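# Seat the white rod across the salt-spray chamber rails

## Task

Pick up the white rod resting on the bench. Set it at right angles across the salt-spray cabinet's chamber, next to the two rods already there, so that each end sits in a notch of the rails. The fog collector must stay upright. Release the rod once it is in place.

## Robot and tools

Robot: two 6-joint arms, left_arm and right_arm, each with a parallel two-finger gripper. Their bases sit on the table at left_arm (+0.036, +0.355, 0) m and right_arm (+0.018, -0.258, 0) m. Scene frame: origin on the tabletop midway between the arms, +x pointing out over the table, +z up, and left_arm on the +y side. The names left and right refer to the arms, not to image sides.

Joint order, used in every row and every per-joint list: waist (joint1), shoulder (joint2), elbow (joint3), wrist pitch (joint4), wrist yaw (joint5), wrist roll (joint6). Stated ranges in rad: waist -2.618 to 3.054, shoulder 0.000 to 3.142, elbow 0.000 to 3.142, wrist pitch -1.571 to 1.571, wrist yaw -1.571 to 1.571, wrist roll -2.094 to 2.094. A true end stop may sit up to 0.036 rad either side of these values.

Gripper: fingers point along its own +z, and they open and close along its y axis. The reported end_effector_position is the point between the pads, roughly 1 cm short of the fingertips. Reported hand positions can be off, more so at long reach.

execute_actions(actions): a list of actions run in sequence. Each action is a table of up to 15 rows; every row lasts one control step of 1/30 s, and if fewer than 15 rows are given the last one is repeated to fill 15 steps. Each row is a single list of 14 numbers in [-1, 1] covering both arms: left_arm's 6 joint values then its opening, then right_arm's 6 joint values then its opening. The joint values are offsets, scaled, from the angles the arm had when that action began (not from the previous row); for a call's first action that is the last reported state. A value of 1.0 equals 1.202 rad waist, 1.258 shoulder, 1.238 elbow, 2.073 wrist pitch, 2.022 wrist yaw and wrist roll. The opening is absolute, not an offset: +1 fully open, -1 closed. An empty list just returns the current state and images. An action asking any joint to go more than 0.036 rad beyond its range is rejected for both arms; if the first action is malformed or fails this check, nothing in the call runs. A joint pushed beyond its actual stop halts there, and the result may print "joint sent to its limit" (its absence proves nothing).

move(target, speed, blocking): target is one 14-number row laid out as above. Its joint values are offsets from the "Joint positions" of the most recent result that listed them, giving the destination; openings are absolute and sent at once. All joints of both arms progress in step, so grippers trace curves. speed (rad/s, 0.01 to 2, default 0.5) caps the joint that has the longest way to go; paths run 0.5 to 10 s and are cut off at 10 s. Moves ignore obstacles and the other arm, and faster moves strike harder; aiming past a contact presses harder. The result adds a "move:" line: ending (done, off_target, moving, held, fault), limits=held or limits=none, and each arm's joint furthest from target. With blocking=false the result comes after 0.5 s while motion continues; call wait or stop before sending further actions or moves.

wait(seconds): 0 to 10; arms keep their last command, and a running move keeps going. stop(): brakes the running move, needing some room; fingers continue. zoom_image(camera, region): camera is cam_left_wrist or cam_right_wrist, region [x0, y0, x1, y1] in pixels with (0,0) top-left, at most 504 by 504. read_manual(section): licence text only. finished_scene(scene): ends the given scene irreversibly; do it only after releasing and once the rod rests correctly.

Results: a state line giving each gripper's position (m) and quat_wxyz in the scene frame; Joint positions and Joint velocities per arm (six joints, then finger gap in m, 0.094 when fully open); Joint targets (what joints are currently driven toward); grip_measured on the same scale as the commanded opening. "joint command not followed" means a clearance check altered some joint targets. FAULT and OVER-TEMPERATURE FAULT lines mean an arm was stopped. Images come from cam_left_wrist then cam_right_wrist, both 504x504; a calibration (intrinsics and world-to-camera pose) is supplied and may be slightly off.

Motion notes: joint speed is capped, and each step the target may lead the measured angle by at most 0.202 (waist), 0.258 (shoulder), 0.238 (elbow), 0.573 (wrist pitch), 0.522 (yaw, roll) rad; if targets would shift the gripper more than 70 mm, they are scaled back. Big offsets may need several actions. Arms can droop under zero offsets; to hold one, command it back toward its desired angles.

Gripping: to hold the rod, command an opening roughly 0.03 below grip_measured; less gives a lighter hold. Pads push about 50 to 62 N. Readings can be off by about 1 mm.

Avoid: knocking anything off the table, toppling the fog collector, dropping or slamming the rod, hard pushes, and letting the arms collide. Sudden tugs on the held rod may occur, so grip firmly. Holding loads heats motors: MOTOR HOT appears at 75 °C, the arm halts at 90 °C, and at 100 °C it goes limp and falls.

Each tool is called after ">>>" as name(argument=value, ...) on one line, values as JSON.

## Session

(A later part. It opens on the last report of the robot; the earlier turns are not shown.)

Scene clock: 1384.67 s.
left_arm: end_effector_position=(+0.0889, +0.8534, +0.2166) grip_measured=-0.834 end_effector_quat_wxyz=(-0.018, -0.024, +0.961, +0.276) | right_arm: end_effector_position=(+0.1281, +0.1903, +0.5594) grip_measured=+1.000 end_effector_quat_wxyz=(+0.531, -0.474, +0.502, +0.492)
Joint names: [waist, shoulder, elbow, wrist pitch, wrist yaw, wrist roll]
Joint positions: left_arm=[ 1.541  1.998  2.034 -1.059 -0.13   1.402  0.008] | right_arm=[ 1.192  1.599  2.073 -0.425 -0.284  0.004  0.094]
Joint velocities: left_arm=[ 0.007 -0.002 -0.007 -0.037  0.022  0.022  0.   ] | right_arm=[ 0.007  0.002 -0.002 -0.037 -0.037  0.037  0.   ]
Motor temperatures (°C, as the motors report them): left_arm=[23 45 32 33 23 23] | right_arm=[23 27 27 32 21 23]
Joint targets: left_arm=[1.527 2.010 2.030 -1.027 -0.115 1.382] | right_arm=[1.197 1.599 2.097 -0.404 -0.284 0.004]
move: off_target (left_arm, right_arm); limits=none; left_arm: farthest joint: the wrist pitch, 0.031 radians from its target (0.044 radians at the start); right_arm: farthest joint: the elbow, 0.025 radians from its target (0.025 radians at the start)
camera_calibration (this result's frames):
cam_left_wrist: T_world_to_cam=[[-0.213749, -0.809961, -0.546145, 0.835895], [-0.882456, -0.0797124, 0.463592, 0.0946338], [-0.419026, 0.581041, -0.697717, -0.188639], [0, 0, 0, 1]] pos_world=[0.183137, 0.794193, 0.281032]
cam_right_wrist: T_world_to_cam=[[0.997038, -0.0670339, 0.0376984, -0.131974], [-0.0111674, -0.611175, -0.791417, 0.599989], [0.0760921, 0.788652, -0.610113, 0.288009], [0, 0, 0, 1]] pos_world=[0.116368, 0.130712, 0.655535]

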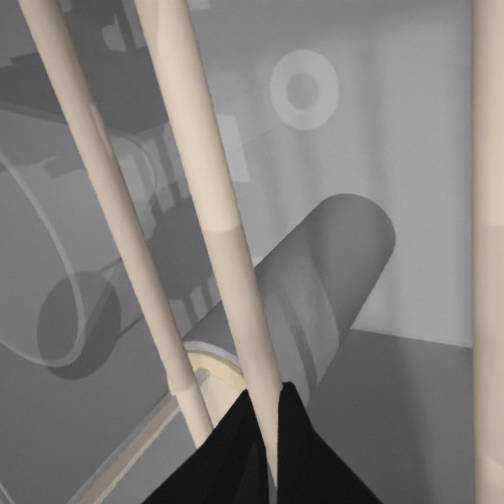

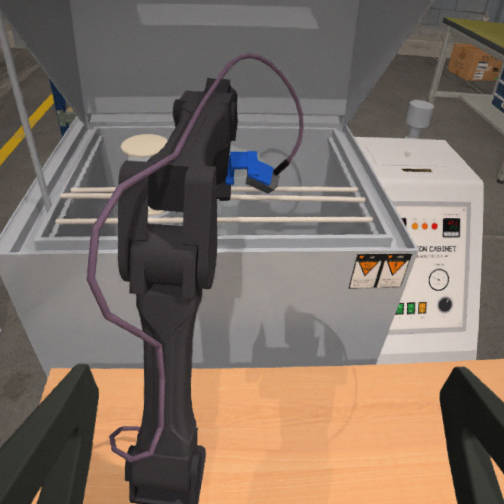

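>>> move(target=[-0.0116,0.0095,-0.003,0.0154,0.0074,-0.0099,-0.865,-0.58,0,0.02,0.01,-0.346,0,1], speed=0.6)

Scene clock: 1471.23 s.
left_arm: end_effector_position=(+0.0889, +0.8551, +0.2177) grip_measured=-0.834 end_effector_quat_wxyz=(-0.018, -0.024, +0.959, +0.280) | right_arm: end_effector_position=(+0.2790, +0.0647, +0.5564) grip_measured=+1.000 end_effector_quat_wxyz=(+0.534, -0.485, +0.500, +0.479)
Joint names: [waist, shoulder, elbow, wrist pitch, wrist yaw, wrist roll]
Joint positions: left_arm=[ 1.541  1.998  2.034 -1.05  -0.131  1.403  0.008] | right_arm=[ 0.498  1.599  2.073 -0.422 -0.976  0.004  0.094]
Joint velocities: left_arm=[-0.007 -0.002 -0.017 -0.066  0.037 -0.051  0.001] | right_arm=[ 0.007 -0.007  0.012  0.022 -0.007 -0.022  0.   ]
Motor temperatures (°C, as the motors report them): left_arm=[23 45 32 34 23 23] | right_arm=[23 27 27 32 21 23]
Joint targets: left_arm=[1.527 2.010 2.030 -1.027 -0.115 1.382] | right_arm=[0.495 1.599 2.097 -0.404 -0.984 0.004]
move: off_target (left_arm, right_arm); limits=none; left_arm: farthest joint: the wrist pitch, 0.023 radians from its target (0.032 radians at the start); right_arm: farthest joint: the elbow, 0.025 radians from its target (0.025 radians at the start)
camera_calibration (this result's frames):
cam_left_wrist: T_world_to_cam=[[-0.214214, -0.805289, -0.55283, 0.83544], [-0.882191, -0.0834761, 0.463433, 0.0974899], [-0.419346, 0.586976, -0.692538, -0.195061], [0, 0, 0, 1]] pos_world=[0.183169, 0.795405, 0.281589]
cam_right_wrist: T_world_to_cam=[[0.995368, -0.0690849, 0.0668635, -0.306416], [0.00885076, -0.626663, -0.77924, 0.511206], [0.0957346, 0.776222, -0.623148, 0.376369], [0, 0, 0, 1]] pos_world=[0.26444, 0.00703875, 0.653374]

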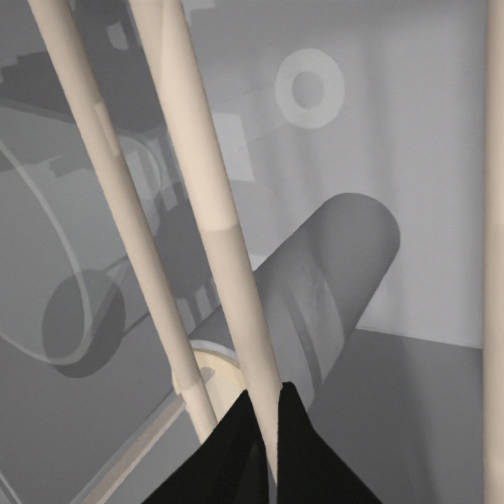

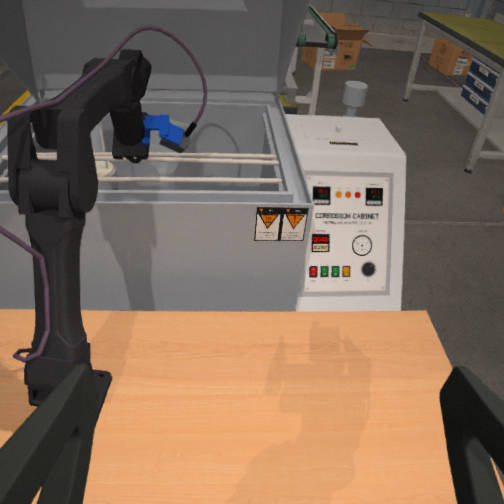

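>>> zoom_image(camera="cam_right_wrist", region=[255, 145, 300, 190])

Region (255, 145, 300, 190) of cam_right_wrist's 504x504 image, scaled by 11.200, with more detail than that image has.

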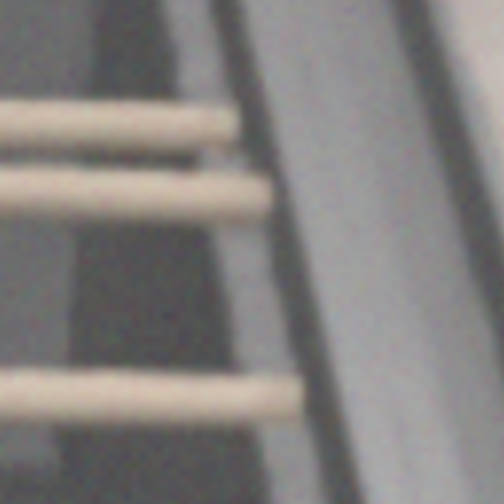

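>>> move(target=[0.0233,0.0095,-0.003,0.005,0.0287,0.0213,-0.865,-0.0025,0,0.02,0.009,-0.004,0,1], speed=0.04)

>>> zoom_image(camera="cam_right_wrist", region=[255, 145, 300, 190])

Scene clock: 1546.23 s.
left_arm: end_effector_position=(+0.0860, +0.8556, +0.2170) grip_measured=-0.834 end_effector_quat_wxyz=(-0.008, -0.008, +0.961, +0.277) | right_arm: end_effector_position=(+0.2789, +0.0647, +0.5565) grip_measured=+1.000 end_effector_quat_wxyz=(+0.534, -0.485, +0.500, +0.479)
Joint names: [waist, shoulder, elbow, wrist pitch, wrist yaw, wrist roll]
Joint positions: left_arm=[ 1.561  1.998  2.034 -1.05  -0.092  1.445  0.008] | right_arm=[ 0.498  1.599  2.073 -0.421 -0.977  0.004  0.094]
Joint velocities: left_arm=[-0.007  0.007 -0.007  0.037 -0.007 -0.007 -0.001] | right_arm=[-0.007  0.017  0.002 -0.081  0.007 -0.037  0.   ]
Motor temperatures (°C, as the motors report them): left_arm=[23 46 32 34 23 23] | right_arm=[23 27 27 30 21 23]
Joint targets: left_arm=[1.569 2.010 2.030 -1.040 -0.073 1.446] | right_arm=[0.495 1.599 2.097 -0.403 -0.984 0.004]
move: off_target (right_arm); limits=none; left_arm: farthest joint: the wrist yaw, 0.019 radians from its target (0.058 radians at the start); right_arm: farthest joint: the elbow, 0.025 radians from its target (0.025 radians at the start)
camera_calibration (this result's frames):
cam_left_wrist: T_world_to_cam=[[-0.237533, -0.800516, -0.550229, 0.832148], [-0.889594, -0.0482254, 0.454199, 0.067748], [-0.390129, 0.597368, -0.700679, -0.206633], [0, 0, 0, 1]] pos_world=[0.177318, 0.792851, 0.282318]
cam_right_wrist: T_world_to_cam=[[0.995396, -0.068337, 0.0672011, -0.306526], [0.00960093, -0.626534, -0.779335, 0.511093], [0.0953612, 0.776393, -0.622993, 0.37642], [0, 0, 0, 1]] pos_world=[0.264312, 0.00702035, 0.653419]

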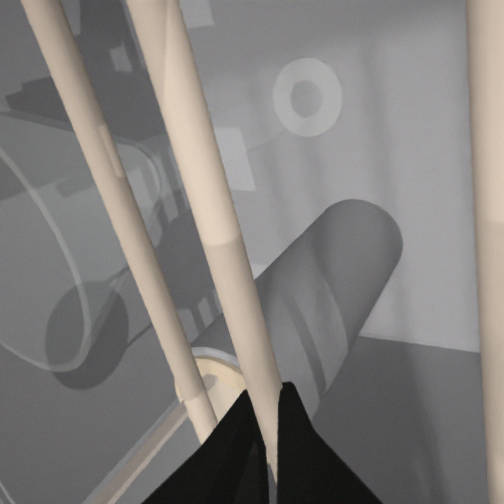

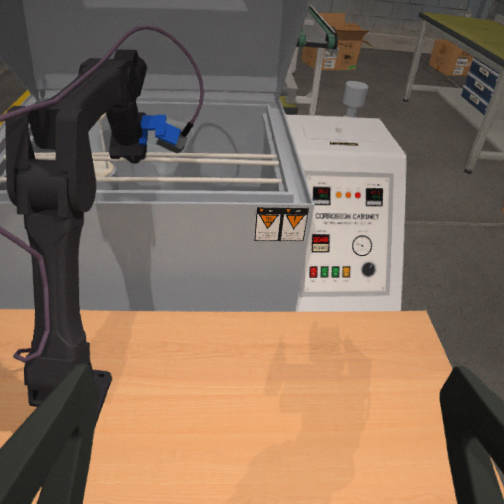

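Region (255, 145, 300, 190) of cam_right_wrist's 504x504 image, scaled by 11.200, with more detail than that image has.

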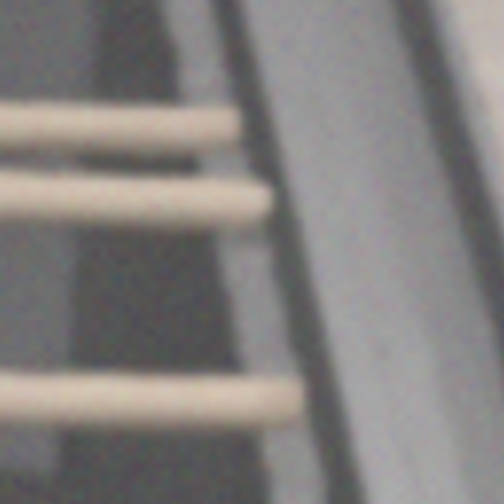

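>>> zoom_image(camera="cam_left_wrist", region=[60, 10, 260, 50])

>>> zoom_image(camera="cam_left_wrist", region=[60, 230, 260, 270])

>>> zoom_image(camera="cam_right_wrist", region=[0, 120, 160, 200])

Region (60, 10, 260, 50) of cam_left_wrist's 504x504 image, scaled by 2.520, with more detail than that image has; it fills the top 101 rows of this view, and the rest is white.

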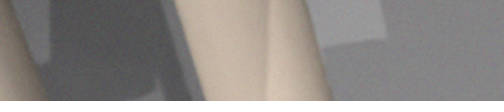

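Region (60, 230, 260, 270) of cam_left_wrist's 504x504 image, scaled by 2.520, with more detail than that image has; it fills the top 101 rows of this view, and the rest is white.

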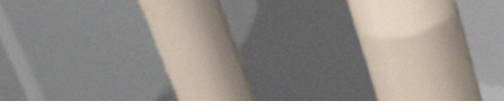

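Region (0, 120, 160, 200) of cam_right_wrist's 504x504 image, scaled by 3.150, with more detail than that image has.

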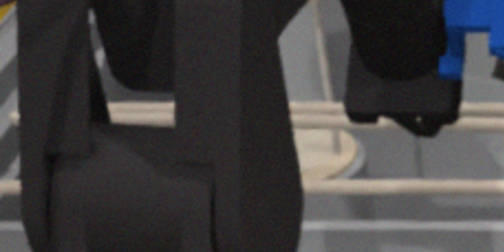

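>>> zoom_image(camera="cam_right_wrist", region=[0, 140, 50, 190])

Region (0, 140, 50, 190) of cam_right_wrist's 504x504 image, scaled by 10.080, with more detail than that image has.

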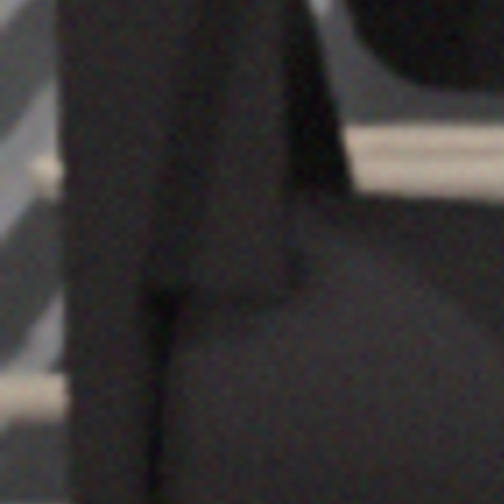

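>>> move(target=[0.0066,0.0095,-0.003,0.005,0.0126,-0.0096,-0.865,0.5815,0,0.02,0.009,0.3427,0,1], speed=0.5)

>>> zoom_image(camera="cam_right_wrist", region=[45, 180, 85, 225])

>>> zoom_image(camera="cam_right_wrist", region=[345, 180, 385, 225])

Scene clock: 1586.17 s.
left_arm: end_effector_position=(+0.0874, +0.8555, +0.2169) grip_measured=-0.834 end_effector_quat_wxyz=(-0.004, -0.010, +0.961, +0.277) | right_arm: end_effector_position=(+0.1259, +0.1905, +0.5603) grip_measured=+1.000 end_effector_quat_wxyz=(+0.530, -0.476, +0.499, +0.495)
Joint names: [waist, shoulder, elbow, wrist pitch, wrist yaw, wrist roll]
Joint positions: left_arm=[ 1.561  1.998  2.034 -1.05  -0.084  1.439  0.008] | right_arm=[ 1.194  1.599  2.073 -0.421 -0.292  0.004  0.094]
Joint velocities: left_arm=[ 0.022  0.017 -0.012  0.066  0.066 -0.007  0.   ] | right_arm=[-0.002  0.002 -0.027  0.007 -0.051  0.007  0.   ]
Motor temperatures (°C, as the motors report them): left_arm=[23 46 32 33 23 23] | right_arm=[23 27 27 30 21 23]
Joint targets: left_arm=[1.569 2.010 2.030 -1.040 -0.066 1.426] | right_arm=[1.197 1.599 2.097 -0.402 -0.284 0.004]
move: off_target (right_arm); limits=none; left_arm: farthest joint: the wrist yaw, 0.017 radians from its target (0.024 radians at the start); right_arm: farthest joint: the elbow, 0.025 radians from its target (0.025 radians at the start)
camera_calibration (this result's frames):
cam_left_wrist: T_world_to_cam=[[-0.23092, -0.801282, -0.551927, 0.832763], [-0.893965, -0.0491833, 0.445429, 0.0720939], [-0.38406, 0.596262, -0.70496, -0.204761], [0, 0, 0, 1]] pos_world=[0.178111, 0.792915, 0.283163]
cam_right_wrist: T_world_to_cam=[[0.997567, -0.0576652, 0.0391729, -0.132552], [-0.00401537, -0.608519, -0.793529, 0.600584], [0.0695965, 0.791441, -0.60727, 0.287244], [0, 0, 0, 1]] pos_world=[0.11465, 0.130486, 0.656208]

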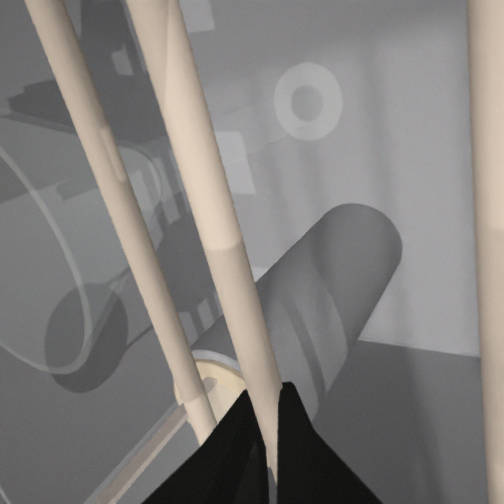

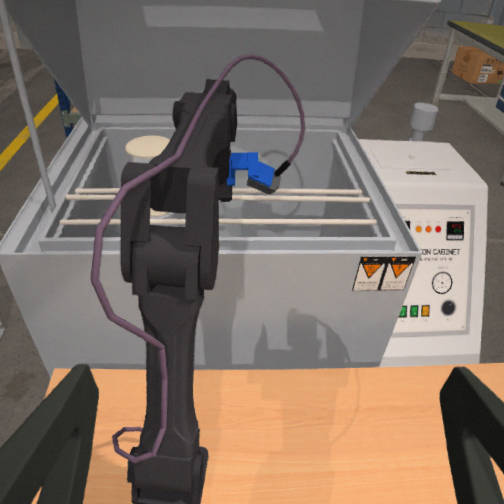

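Region (45, 180, 85, 225) of cam_right_wrist's 504x504 image, scaled by 11.200, with more detail than that image has.

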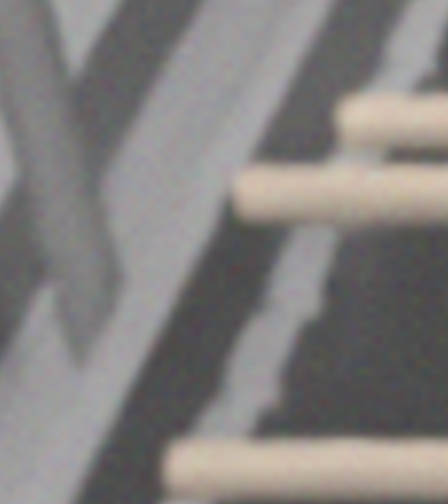

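Region (345, 180, 385, 225) of cam_right_wrist's 504x504 image, scaled by 11.200, with more detail than that image has.

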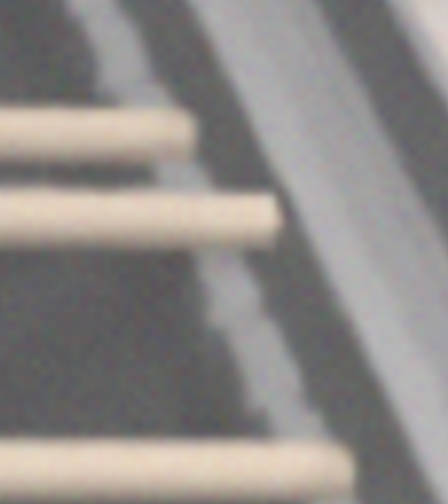

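>>> move(target=[0.0066,0.0095,-0.0194,0.005,0.007,-0.005,-0.865,0.0025,0,0.02,0.009,0.004,0,1], speed=0.04)

>>> zoom_image(camera="cam_right_wrist", region=[45, 180, 85, 225])

>>> zoom_image(camera="cam_right_wrist", region=[345, 180, 385, 225])

Scene clock: 1612.13 s.
left_arm: end_effector_position=(+0.0871, +0.8534, +0.2113) grip_measured=-0.834 end_effector_quat_wxyz=(-0.005, -0.010, +0.963, +0.270) | right_arm: end_effector_position=(+0.1260, +0.1905, +0.5603) grip_measured=+1.000 end_effector_quat_wxyz=(+0.530, -0.476, +0.499, +0.494)
Joint names: [waist, shoulder, elbow, wrist pitch, wrist yaw, wrist roll]
Joint positions: left_arm=[ 1.561  1.998  2.018 -1.049 -0.084  1.439  0.008] | right_arm=[ 1.194  1.599  2.073 -0.421 -0.292  0.004  0.094]
Joint velocities: left_arm=[ 0.012  0.007  0.007  0.007 -0.007 -0.022 -0.   ] | right_arm=[ 0.007  0.002 -0.007 -0.095 -0.051 -0.022  0.   ]
Motor temperatures (°C, as the motors report them): left_arm=[23 46 32 33 23 23] | right_arm=[23 27 27 31 21 23]
Joint targets: left_arm=[1.569 2.010 2.009 -1.040 -0.070 1.429] | right_arm=[1.197 1.599 2.097 -0.402 -0.284 0.004]
move: off_target (right_arm); limits=none; left_arm: farthest joint: the wrist yaw, 0.014 radians from its target (0.014 radians at the start); right_arm: farthest joint: the elbow, 0.025 radians from its target (0.025 radians at the start)
camera_calibration (this result's frames):
cam_left_wrist: T_world_to_cam=[[-0.231985, -0.809123, -0.539909, 0.832205], [-0.893094, -0.0427677, 0.447833, 0.0682212], [-0.385443, 0.58608, -0.712702, -0.197226], [0, 0, 0, 1]] pos_world=[0.177968, 0.791865, 0.278201]
cam_right_wrist: T_world_to_cam=[[0.997546, -0.0580455, 0.0391537, -0.132534], [-0.00426212, -0.608512, -0.793533, 0.600615], [0.0698865, 0.791419, -0.607266, 0.287209], [0, 0, 0, 1]] pos_world=[0.114697, 0.130486, 0.656209]

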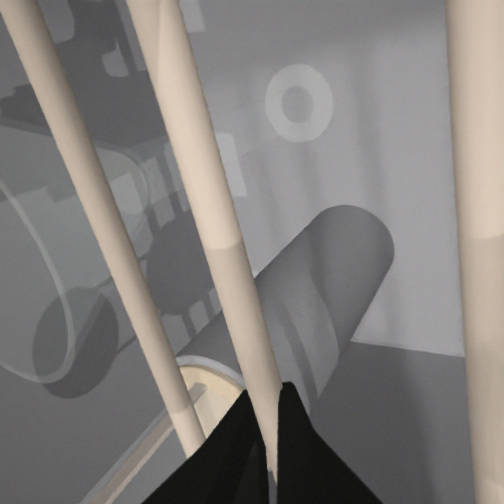

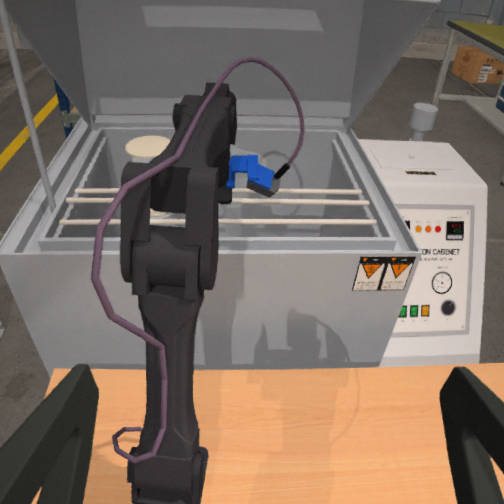

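Region (45, 180, 85, 225) of cam_right_wrist's 504x504 image, scaled by 11.200, with more detail than that image has.

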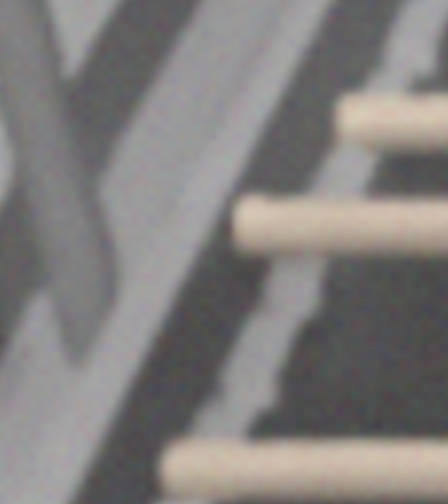

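Region (345, 180, 385, 225) of cam_right_wrist's 504x504 image, scaled by 11.200, with more detail than that image has.

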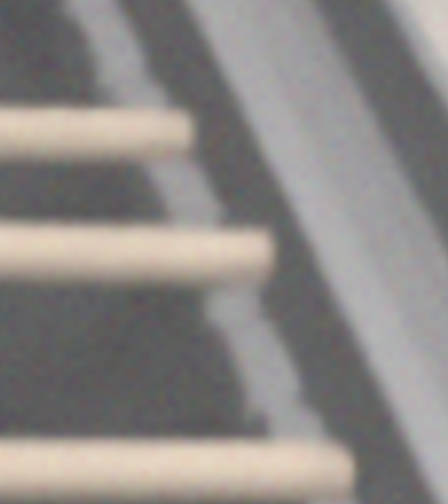

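>>> move(target=[0.0066,0.0095,-0.0242,0.013,0.0104,-0.005,-0.865,0.0025,0,0.02,0.009,0.004,0,1], speed=0.04)

>>> zoom_image(camera="cam_right_wrist", region=[45, 180, 85, 225])

>>> zoom_image(camera="cam_right_wrist", region=[345, 180, 385, 225])

Scene clock: 1624.10 s.
left_arm: end_effector_position=(+0.0876, +0.8533, +0.2056) grip_measured=-0.834 end_effector_quat_wxyz=(-0.003, -0.009, +0.964, +0.267) | right_arm: end_effector_position=(+0.1260, +0.1905, +0.5603) grip_measured=+1.000 end_effector_quat_wxyz=(+0.530, -0.476, +0.499, +0.494)
Joint names: [waist, shoulder, elbow, wrist pitch, wrist yaw, wrist roll]
Joint positions: left_arm=[ 1.561  1.998  1.998 -1.035 -0.081  1.439  0.008] | right_arm=[ 1.194  1.599  2.073 -0.421 -0.292  0.004  0.094]
Joint velocities: left_arm=[-0.002 -0.007 -0.012  0.066 -0.095 -0.007  0.   ] | right_arm=[-0.002  0.027  0.007  0.051  0.037 -0.051  0.   ]
Motor temperatures (°C, as the motors report them): left_arm=[23 46 32 33 23 23] | right_arm=[23 27 27 31 21 23]
Joint targets: left_arm=[1.569 2.010 1.988 -1.022 -0.063 1.429] | right_arm=[1.197 1.599 2.097 -0.402 -0.284 0.004]
move: off_target (right_arm); limits=none; left_arm: farthest joint: the wrist yaw, 0.018 radians from its target (0.021 radians at the start); right_arm: farthest joint: the elbow, 0.025 radians from its target (0.025 radians at the start)
camera_calibration (this result's frames):
cam_left_wrist: T_world_to_cam=[[-0.2323, -0.812201, -0.535133, 0.830853], [-0.893951, -0.0385074, 0.446507, 0.067939], [-0.38326, 0.582106, -0.717123, -0.196881], [0, 0, 0, 1]] pos_world=[0.178285, 0.792041, 0.273094]
cam_right_wrist: T_world_to_cam=[[0.997546, -0.0580455, 0.0391537, -0.132534], [-0.00426212, -0.608512, -0.793533, 0.600615], [0.0698865, 0.791419, -0.607266, 0.287209], [0, 0, 0, 1]] pos_world=[0.114697, 0.130486, 0.656209]

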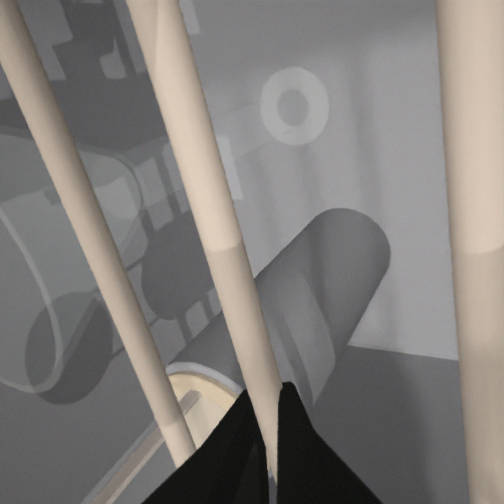

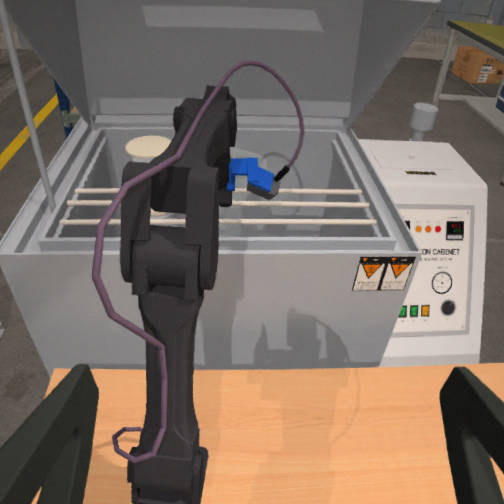

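Region (45, 180, 85, 225) of cam_right_wrist's 504x504 image, scaled by 11.200, with more detail than that image has.

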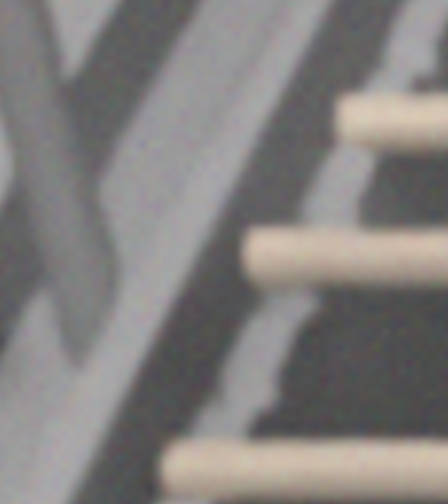

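Region (345, 180, 385, 225) of cam_right_wrist's 504x504 image, scaled by 11.200, with more detail than that image has.

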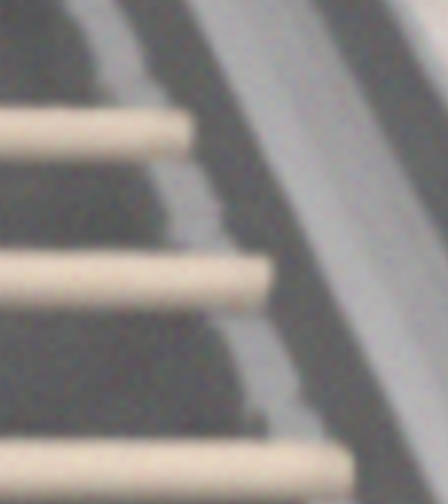

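>>> move(target=[0.0066,0.0095,-0.0226,0.012,0.011,-0.005,-0.865,0.0025,0,0.02,0.009,0.004,0,1], speed=0.04)

>>> zoom_image(camera="cam_right_wrist", region=[45, 180, 85, 225])

>>> zoom_image(camera="cam_right_wrist", region=[345, 180, 385, 225])

Scene clock: 1632.23 s.
left_arm: end_effector_position=(+0.0885, +0.8534, +0.2009) grip_measured=-0.834 end_effector_quat_wxyz=(-0.002, -0.009, +0.964, +0.265) | right_arm: end_effector_position=(+0.1260, +0.1905, +0.5603) grip_measured=+1.000 end_effector_quat_wxyz=(+0.530, -0.476, +0.499, +0.494)
Joint names: [waist, shoulder, elbow, wrist pitch, wrist yaw, wrist roll]
Joint positions: left_arm=[ 1.561  1.998  1.981 -1.023 -0.076  1.439  0.008] | right_arm=[ 1.194  1.599  2.073 -0.421 -0.292  0.004  0.094]
Joint velocities: left_arm=[ 0.002 -0.002  0.002 -0.095 -0.007 -0.022 -0.   ] | right_arm=[ 0.002  0.002 -0.017 -0.037 -0.007  0.11   0.   ]
Motor temperatures (°C, as the motors report them): left_arm=[23 46 32 33 23 23] | right_arm=[23 27 27 31 21 23]
Joint targets: left_arm=[1.569 2.010 1.970 -1.010 -0.058 1.429] | right_arm=[1.197 1.599 2.097 -0.402 -0.284 0.004]
move: off_target (right_arm); limits=none; left_arm: farthest joint: the wrist yaw, 0.018 radians from its target (0.022 radians at the start); right_arm: farthest joint: the elbow, 0.025 radians from its target (0.025 radians at the start)
camera_calibration (this result's frames):
cam_left_wrist: T_world_to_cam=[[-0.232381, -0.813961, -0.532416, 0.829582], [-0.895546, -0.0345063, 0.443629, 0.0680694], [-0.379468, 0.579894, -0.720921, -0.197632], [0, 0, 0, 1]] pos_world=[0.178744, 0.792201, 0.269008]
cam_right_wrist: T_world_to_cam=[[0.997546, -0.0580455, 0.0391537, -0.132534], [-0.00426212, -0.608512, -0.793533, 0.600615], [0.0698865, 0.791419, -0.607266, 0.287209], [0, 0, 0, 1]] pos_world=[0.114697, 0.130486, 0.656209]

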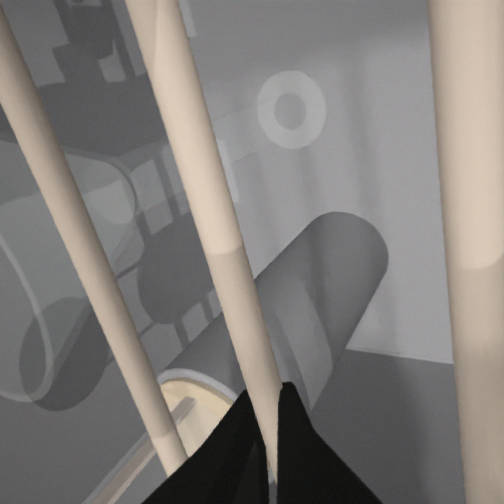

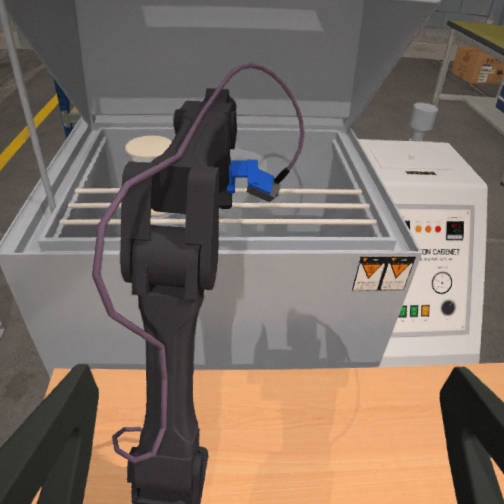

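Region (45, 180, 85, 225) of cam_right_wrist's 504x504 image, scaled by 11.200, with more detail than that image has.

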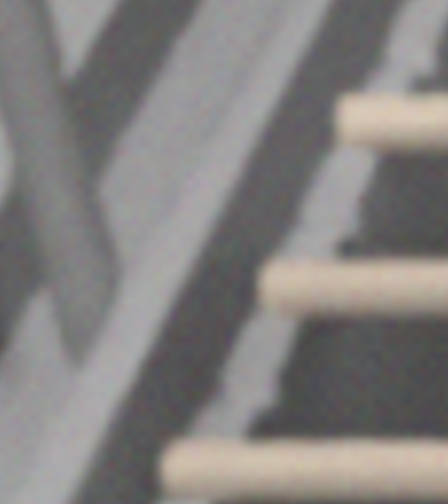

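Region (345, 180, 385, 225) of cam_right_wrist's 504x504 image, scaled by 11.200, with more detail than that image has.

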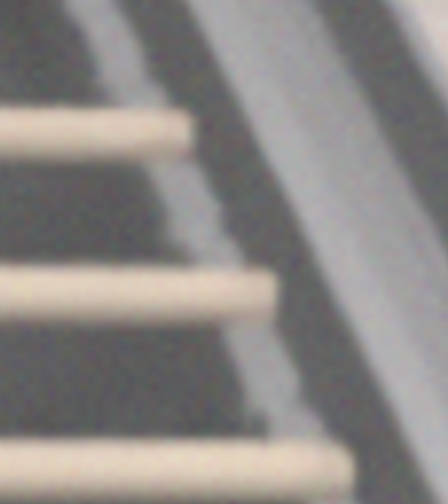

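>>> execute_actions(actions=[[[0.004,0.0095,-0.004,0.005,0.005,-0.002,-0.80,0.0025,0,0.02,0.009,0.004,0,1],[0.004,0.0095,-0.004,0.005,0.005,-0.002,-0.80,0.0025,0,0.02,0.009,0.004,0,1],[0.004,0.0095,-0.004,0.005,0.005,-0.002,-0.78,0.0025,0,0.02,0.009,0.004,0,1],[0.004,0.0095,-0.004,0.005,0.005,-0.002,-0.78,0.0025,0,0.02,0.009,0.004,0,1],[0.004,0.0095,-0.004,0.005,0.005,-0.002,-0.76,0.0025,0,0.02,0.009,0.004,0,1],[0.004,0.0095,-0.004,0.005,0.005,-0.002,-0.74,0.0025,0,0.02,0.009,0.004,0,1],[0.004,0.0095,-0.004,0.005,0.005,-0.002,-0.72,0.0025,0,0.02,0.009,0.004,0,1],[0.004,0.0095,-0.004,0.005,0.005,-0.002,-0.70,0.0025,0,0.02,0.009,0.004,0,1],[0.004,0.0095,-0.004,0.005,0.005,-0.002,-0.68,0.0025,0,0.02,0.009,0.004,0,1],[0.004,0.0095,-0.004,0.005,0.005,-0.002,-0.66,0.0025,0,0.02,0.009,0.004,0,1],[0.004,0.0095,-0.004,0.005,0.005,-0.002,-0.64,0.0025,0,0.02,0.009,0.004,0,1],[0.004,0.0095,-0.004,0.005,0.005,-0.002,-0.62,0.0025,0,0.02,0.009,0.004,0,1],[0.004,0.0095,-0.004,0.005,0.005,-0.002,-0.60,0.0025,0,0.02,0.009,0.004,0,1]]])

>>> zoom_image(camera="cam_right_wrist", region=[45, 180, 85, 225])

>>> zoom_image(camera="cam_right_wrist", region=[345, 180, 385, 225])

Scene clock: 1643.77 s.
left_arm: end_effector_position=(+0.0887, +0.8549, +0.2019) grip_measured=-0.603 end_effector_quat_wxyz=(-0.001, -0.009, +0.963, +0.268) | right_arm: end_effector_position=(+0.1260, +0.1905, +0.5603) grip_measured=+1.000 end_effector_quat_wxyz=(+0.530, -0.476, +0.499, +0.494)
Joint names: [waist, shoulder, elbow, wrist pitch, wrist yaw, wrist roll]
Joint positions: left_arm=[ 1.561  1.998  1.981 -1.015 -0.076  1.439  0.019] | right_arm=[ 1.194  1.599  2.073 -0.421 -0.292  0.004  0.094]
Joint velocities: left_arm=[-0.017 -0.002 -0.002  0.007  0.037  0.022  0.   ] | right_arm=[-0.007  0.007 -0.007 -0.037 -0.022  0.007  0.   ]
Motor temperatures (°C, as the motors report them): left_arm=[23 46 32 33 23 23] | right_arm=[23 27 27 31 21 23]
Joint targets: left_arm=[1.566 2.010 1.976 -1.012 -0.066 1.435] | right_arm=[1.197 1.599 2.097 -0.402 -0.284 0.004]
camera_calibration (this result's frames):
cam_left_wrist: T_world_to_cam=[[-0.231859, -0.810115, -0.538475, 0.829255], [-0.895978, -0.0376884, 0.442496, 0.0708902], [-0.378767, 0.585058, -0.717107, -0.203029], [0, 0, 0, 1]] pos_world=[0.178886, 0.793247, 0.269571]
cam_right_wrist: T_world_to_cam=[[0.997546, -0.0580455, 0.0391537, -0.132534], [-0.00426212, -0.608512, -0.793533, 0.600615], [0.0698865, 0.791419, -0.607266, 0.287209], [0, 0, 0, 1]] pos_world=[0.114697, 0.130486, 0.656209]

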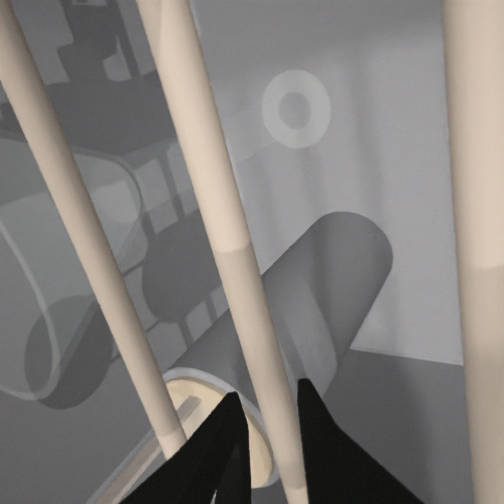

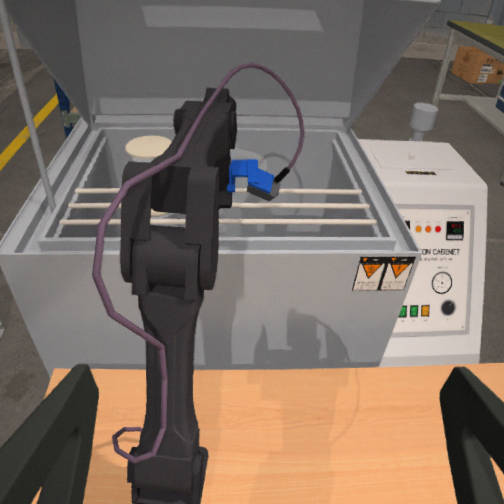

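Region (45, 180, 85, 225) of cam_right_wrist's 504x504 image, scaled by 11.200, with more detail than that image has.

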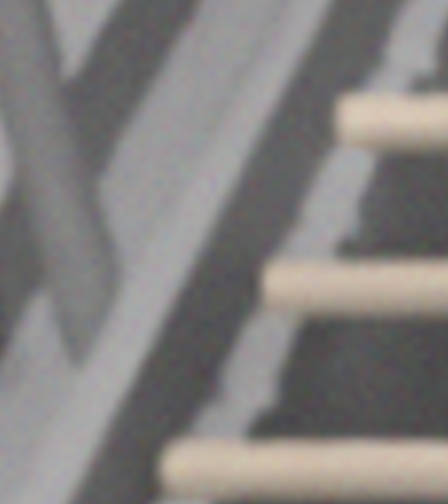

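Region (345, 180, 385, 225) of cam_right_wrist's 504x504 image, scaled by 11.200, with more detail than that image has.

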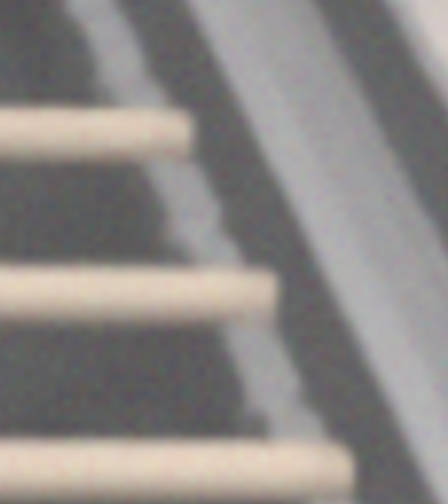

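>>> move(target=[0.004,-0.078,0.085,-0.081,0.005,-0.002,-0.5,0.0025,0,0.02,0.009,0.004,0,1], speed=0.12)

>>> zoom_image(camera="cam_right_wrist", region=[45, 180, 85, 225])

>>> zoom_image(camera="cam_right_wrist", region=[345, 180, 385, 225])

Scene clock: 1657.30 s.
left_arm: end_effector_position=(+0.0850, +0.8282, +0.2495) grip_measured=-0.502 end_effector_quat_wxyz=(-0.000, -0.009, +0.961, +0.275) | right_arm: end_effector_position=(+0.1260, +0.1905, +0.5603) grip_measured=+1.000 end_effector_quat_wxyz=(+0.530, -0.476, +0.499, +0.494)
Joint names: [waist, shoulder, elbow, wrist pitch, wrist yaw, wrist roll]
Joint positions: left_arm=[ 1.561  1.924  2.066 -1.16  -0.076  1.439  0.023] | right_arm=[ 1.194  1.599  2.073 -0.421 -0.292  0.004  0.094]
Joint velocities: left_arm=[-0.017 -0.007 -0.012  0.007  0.007  0.007 -0.001] | right_arm=[-0.022 -0.007  0.002  0.007 -0.037  0.007  0.   ]
Motor temperatures (°C, as the motors report them): left_arm=[23 46 32 32 23 23] | right_arm=[23 27 27 31 21 23]
Joint targets: left_arm=[1.566 1.900 2.087 -1.183 -0.066 1.435] | right_arm=[1.197 1.599 2.097 -0.402 -0.284 0.004]
move: off_target (left_arm, right_arm); limits=none; left_arm: farthest joint: the shoulder, 0.024 radians from its target (0.098 radians at the start); right_arm: farthest joint: the elbow, 0.025 radians from its target (0.025 radians at the start)
camera_calibration (this result's frames):
cam_left_wrist: T_world_to_cam=[[-0.230797, -0.802294, -0.550507, 0.828765], [-0.896839, -0.0440279, 0.44016, 0.0514674], [-0.377375, 0.595303, -0.709367, -0.165138], [0, 0, 0, 1]] pos_world=[0.175116, 0.765486, 0.316444]
cam_right_wrist: T_world_to_cam=[[0.997546, -0.0580455, 0.0391537, -0.132534], [-0.00426212, -0.608512, -0.793533, 0.600615], [0.0698865, 0.791419, -0.607266, 0.287209], [0, 0, 0, 1]] pos_world=[0.114697, 0.130486, 0.656209]

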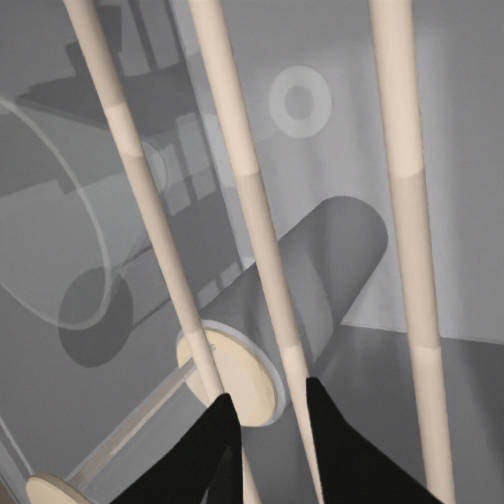

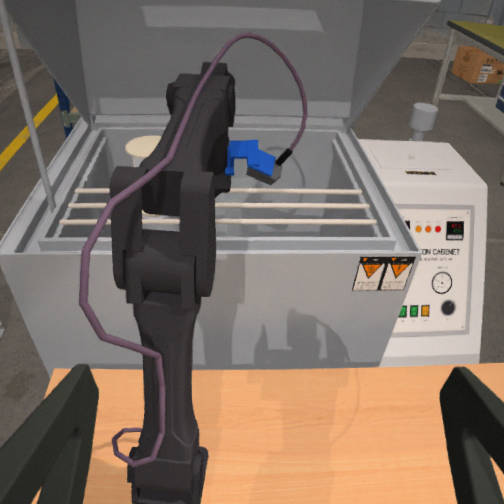

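Region (45, 180, 85, 225) of cam_right_wrist's 504x504 image, scaled by 11.200, with more detail than that image has.

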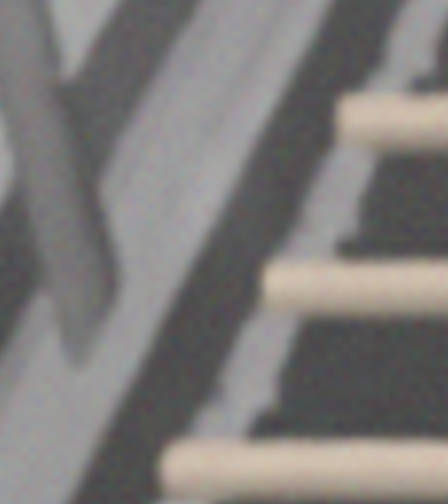

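Region (345, 180, 385, 225) of cam_right_wrist's 504x504 image, scaled by 11.200, with more detail than that image has.

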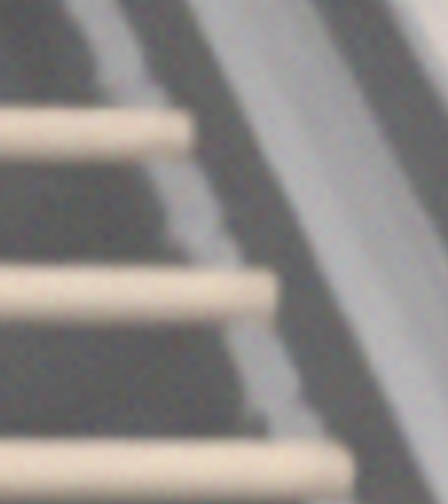

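>>> finished_scene(scene=2)

The scene is finished: the task was done.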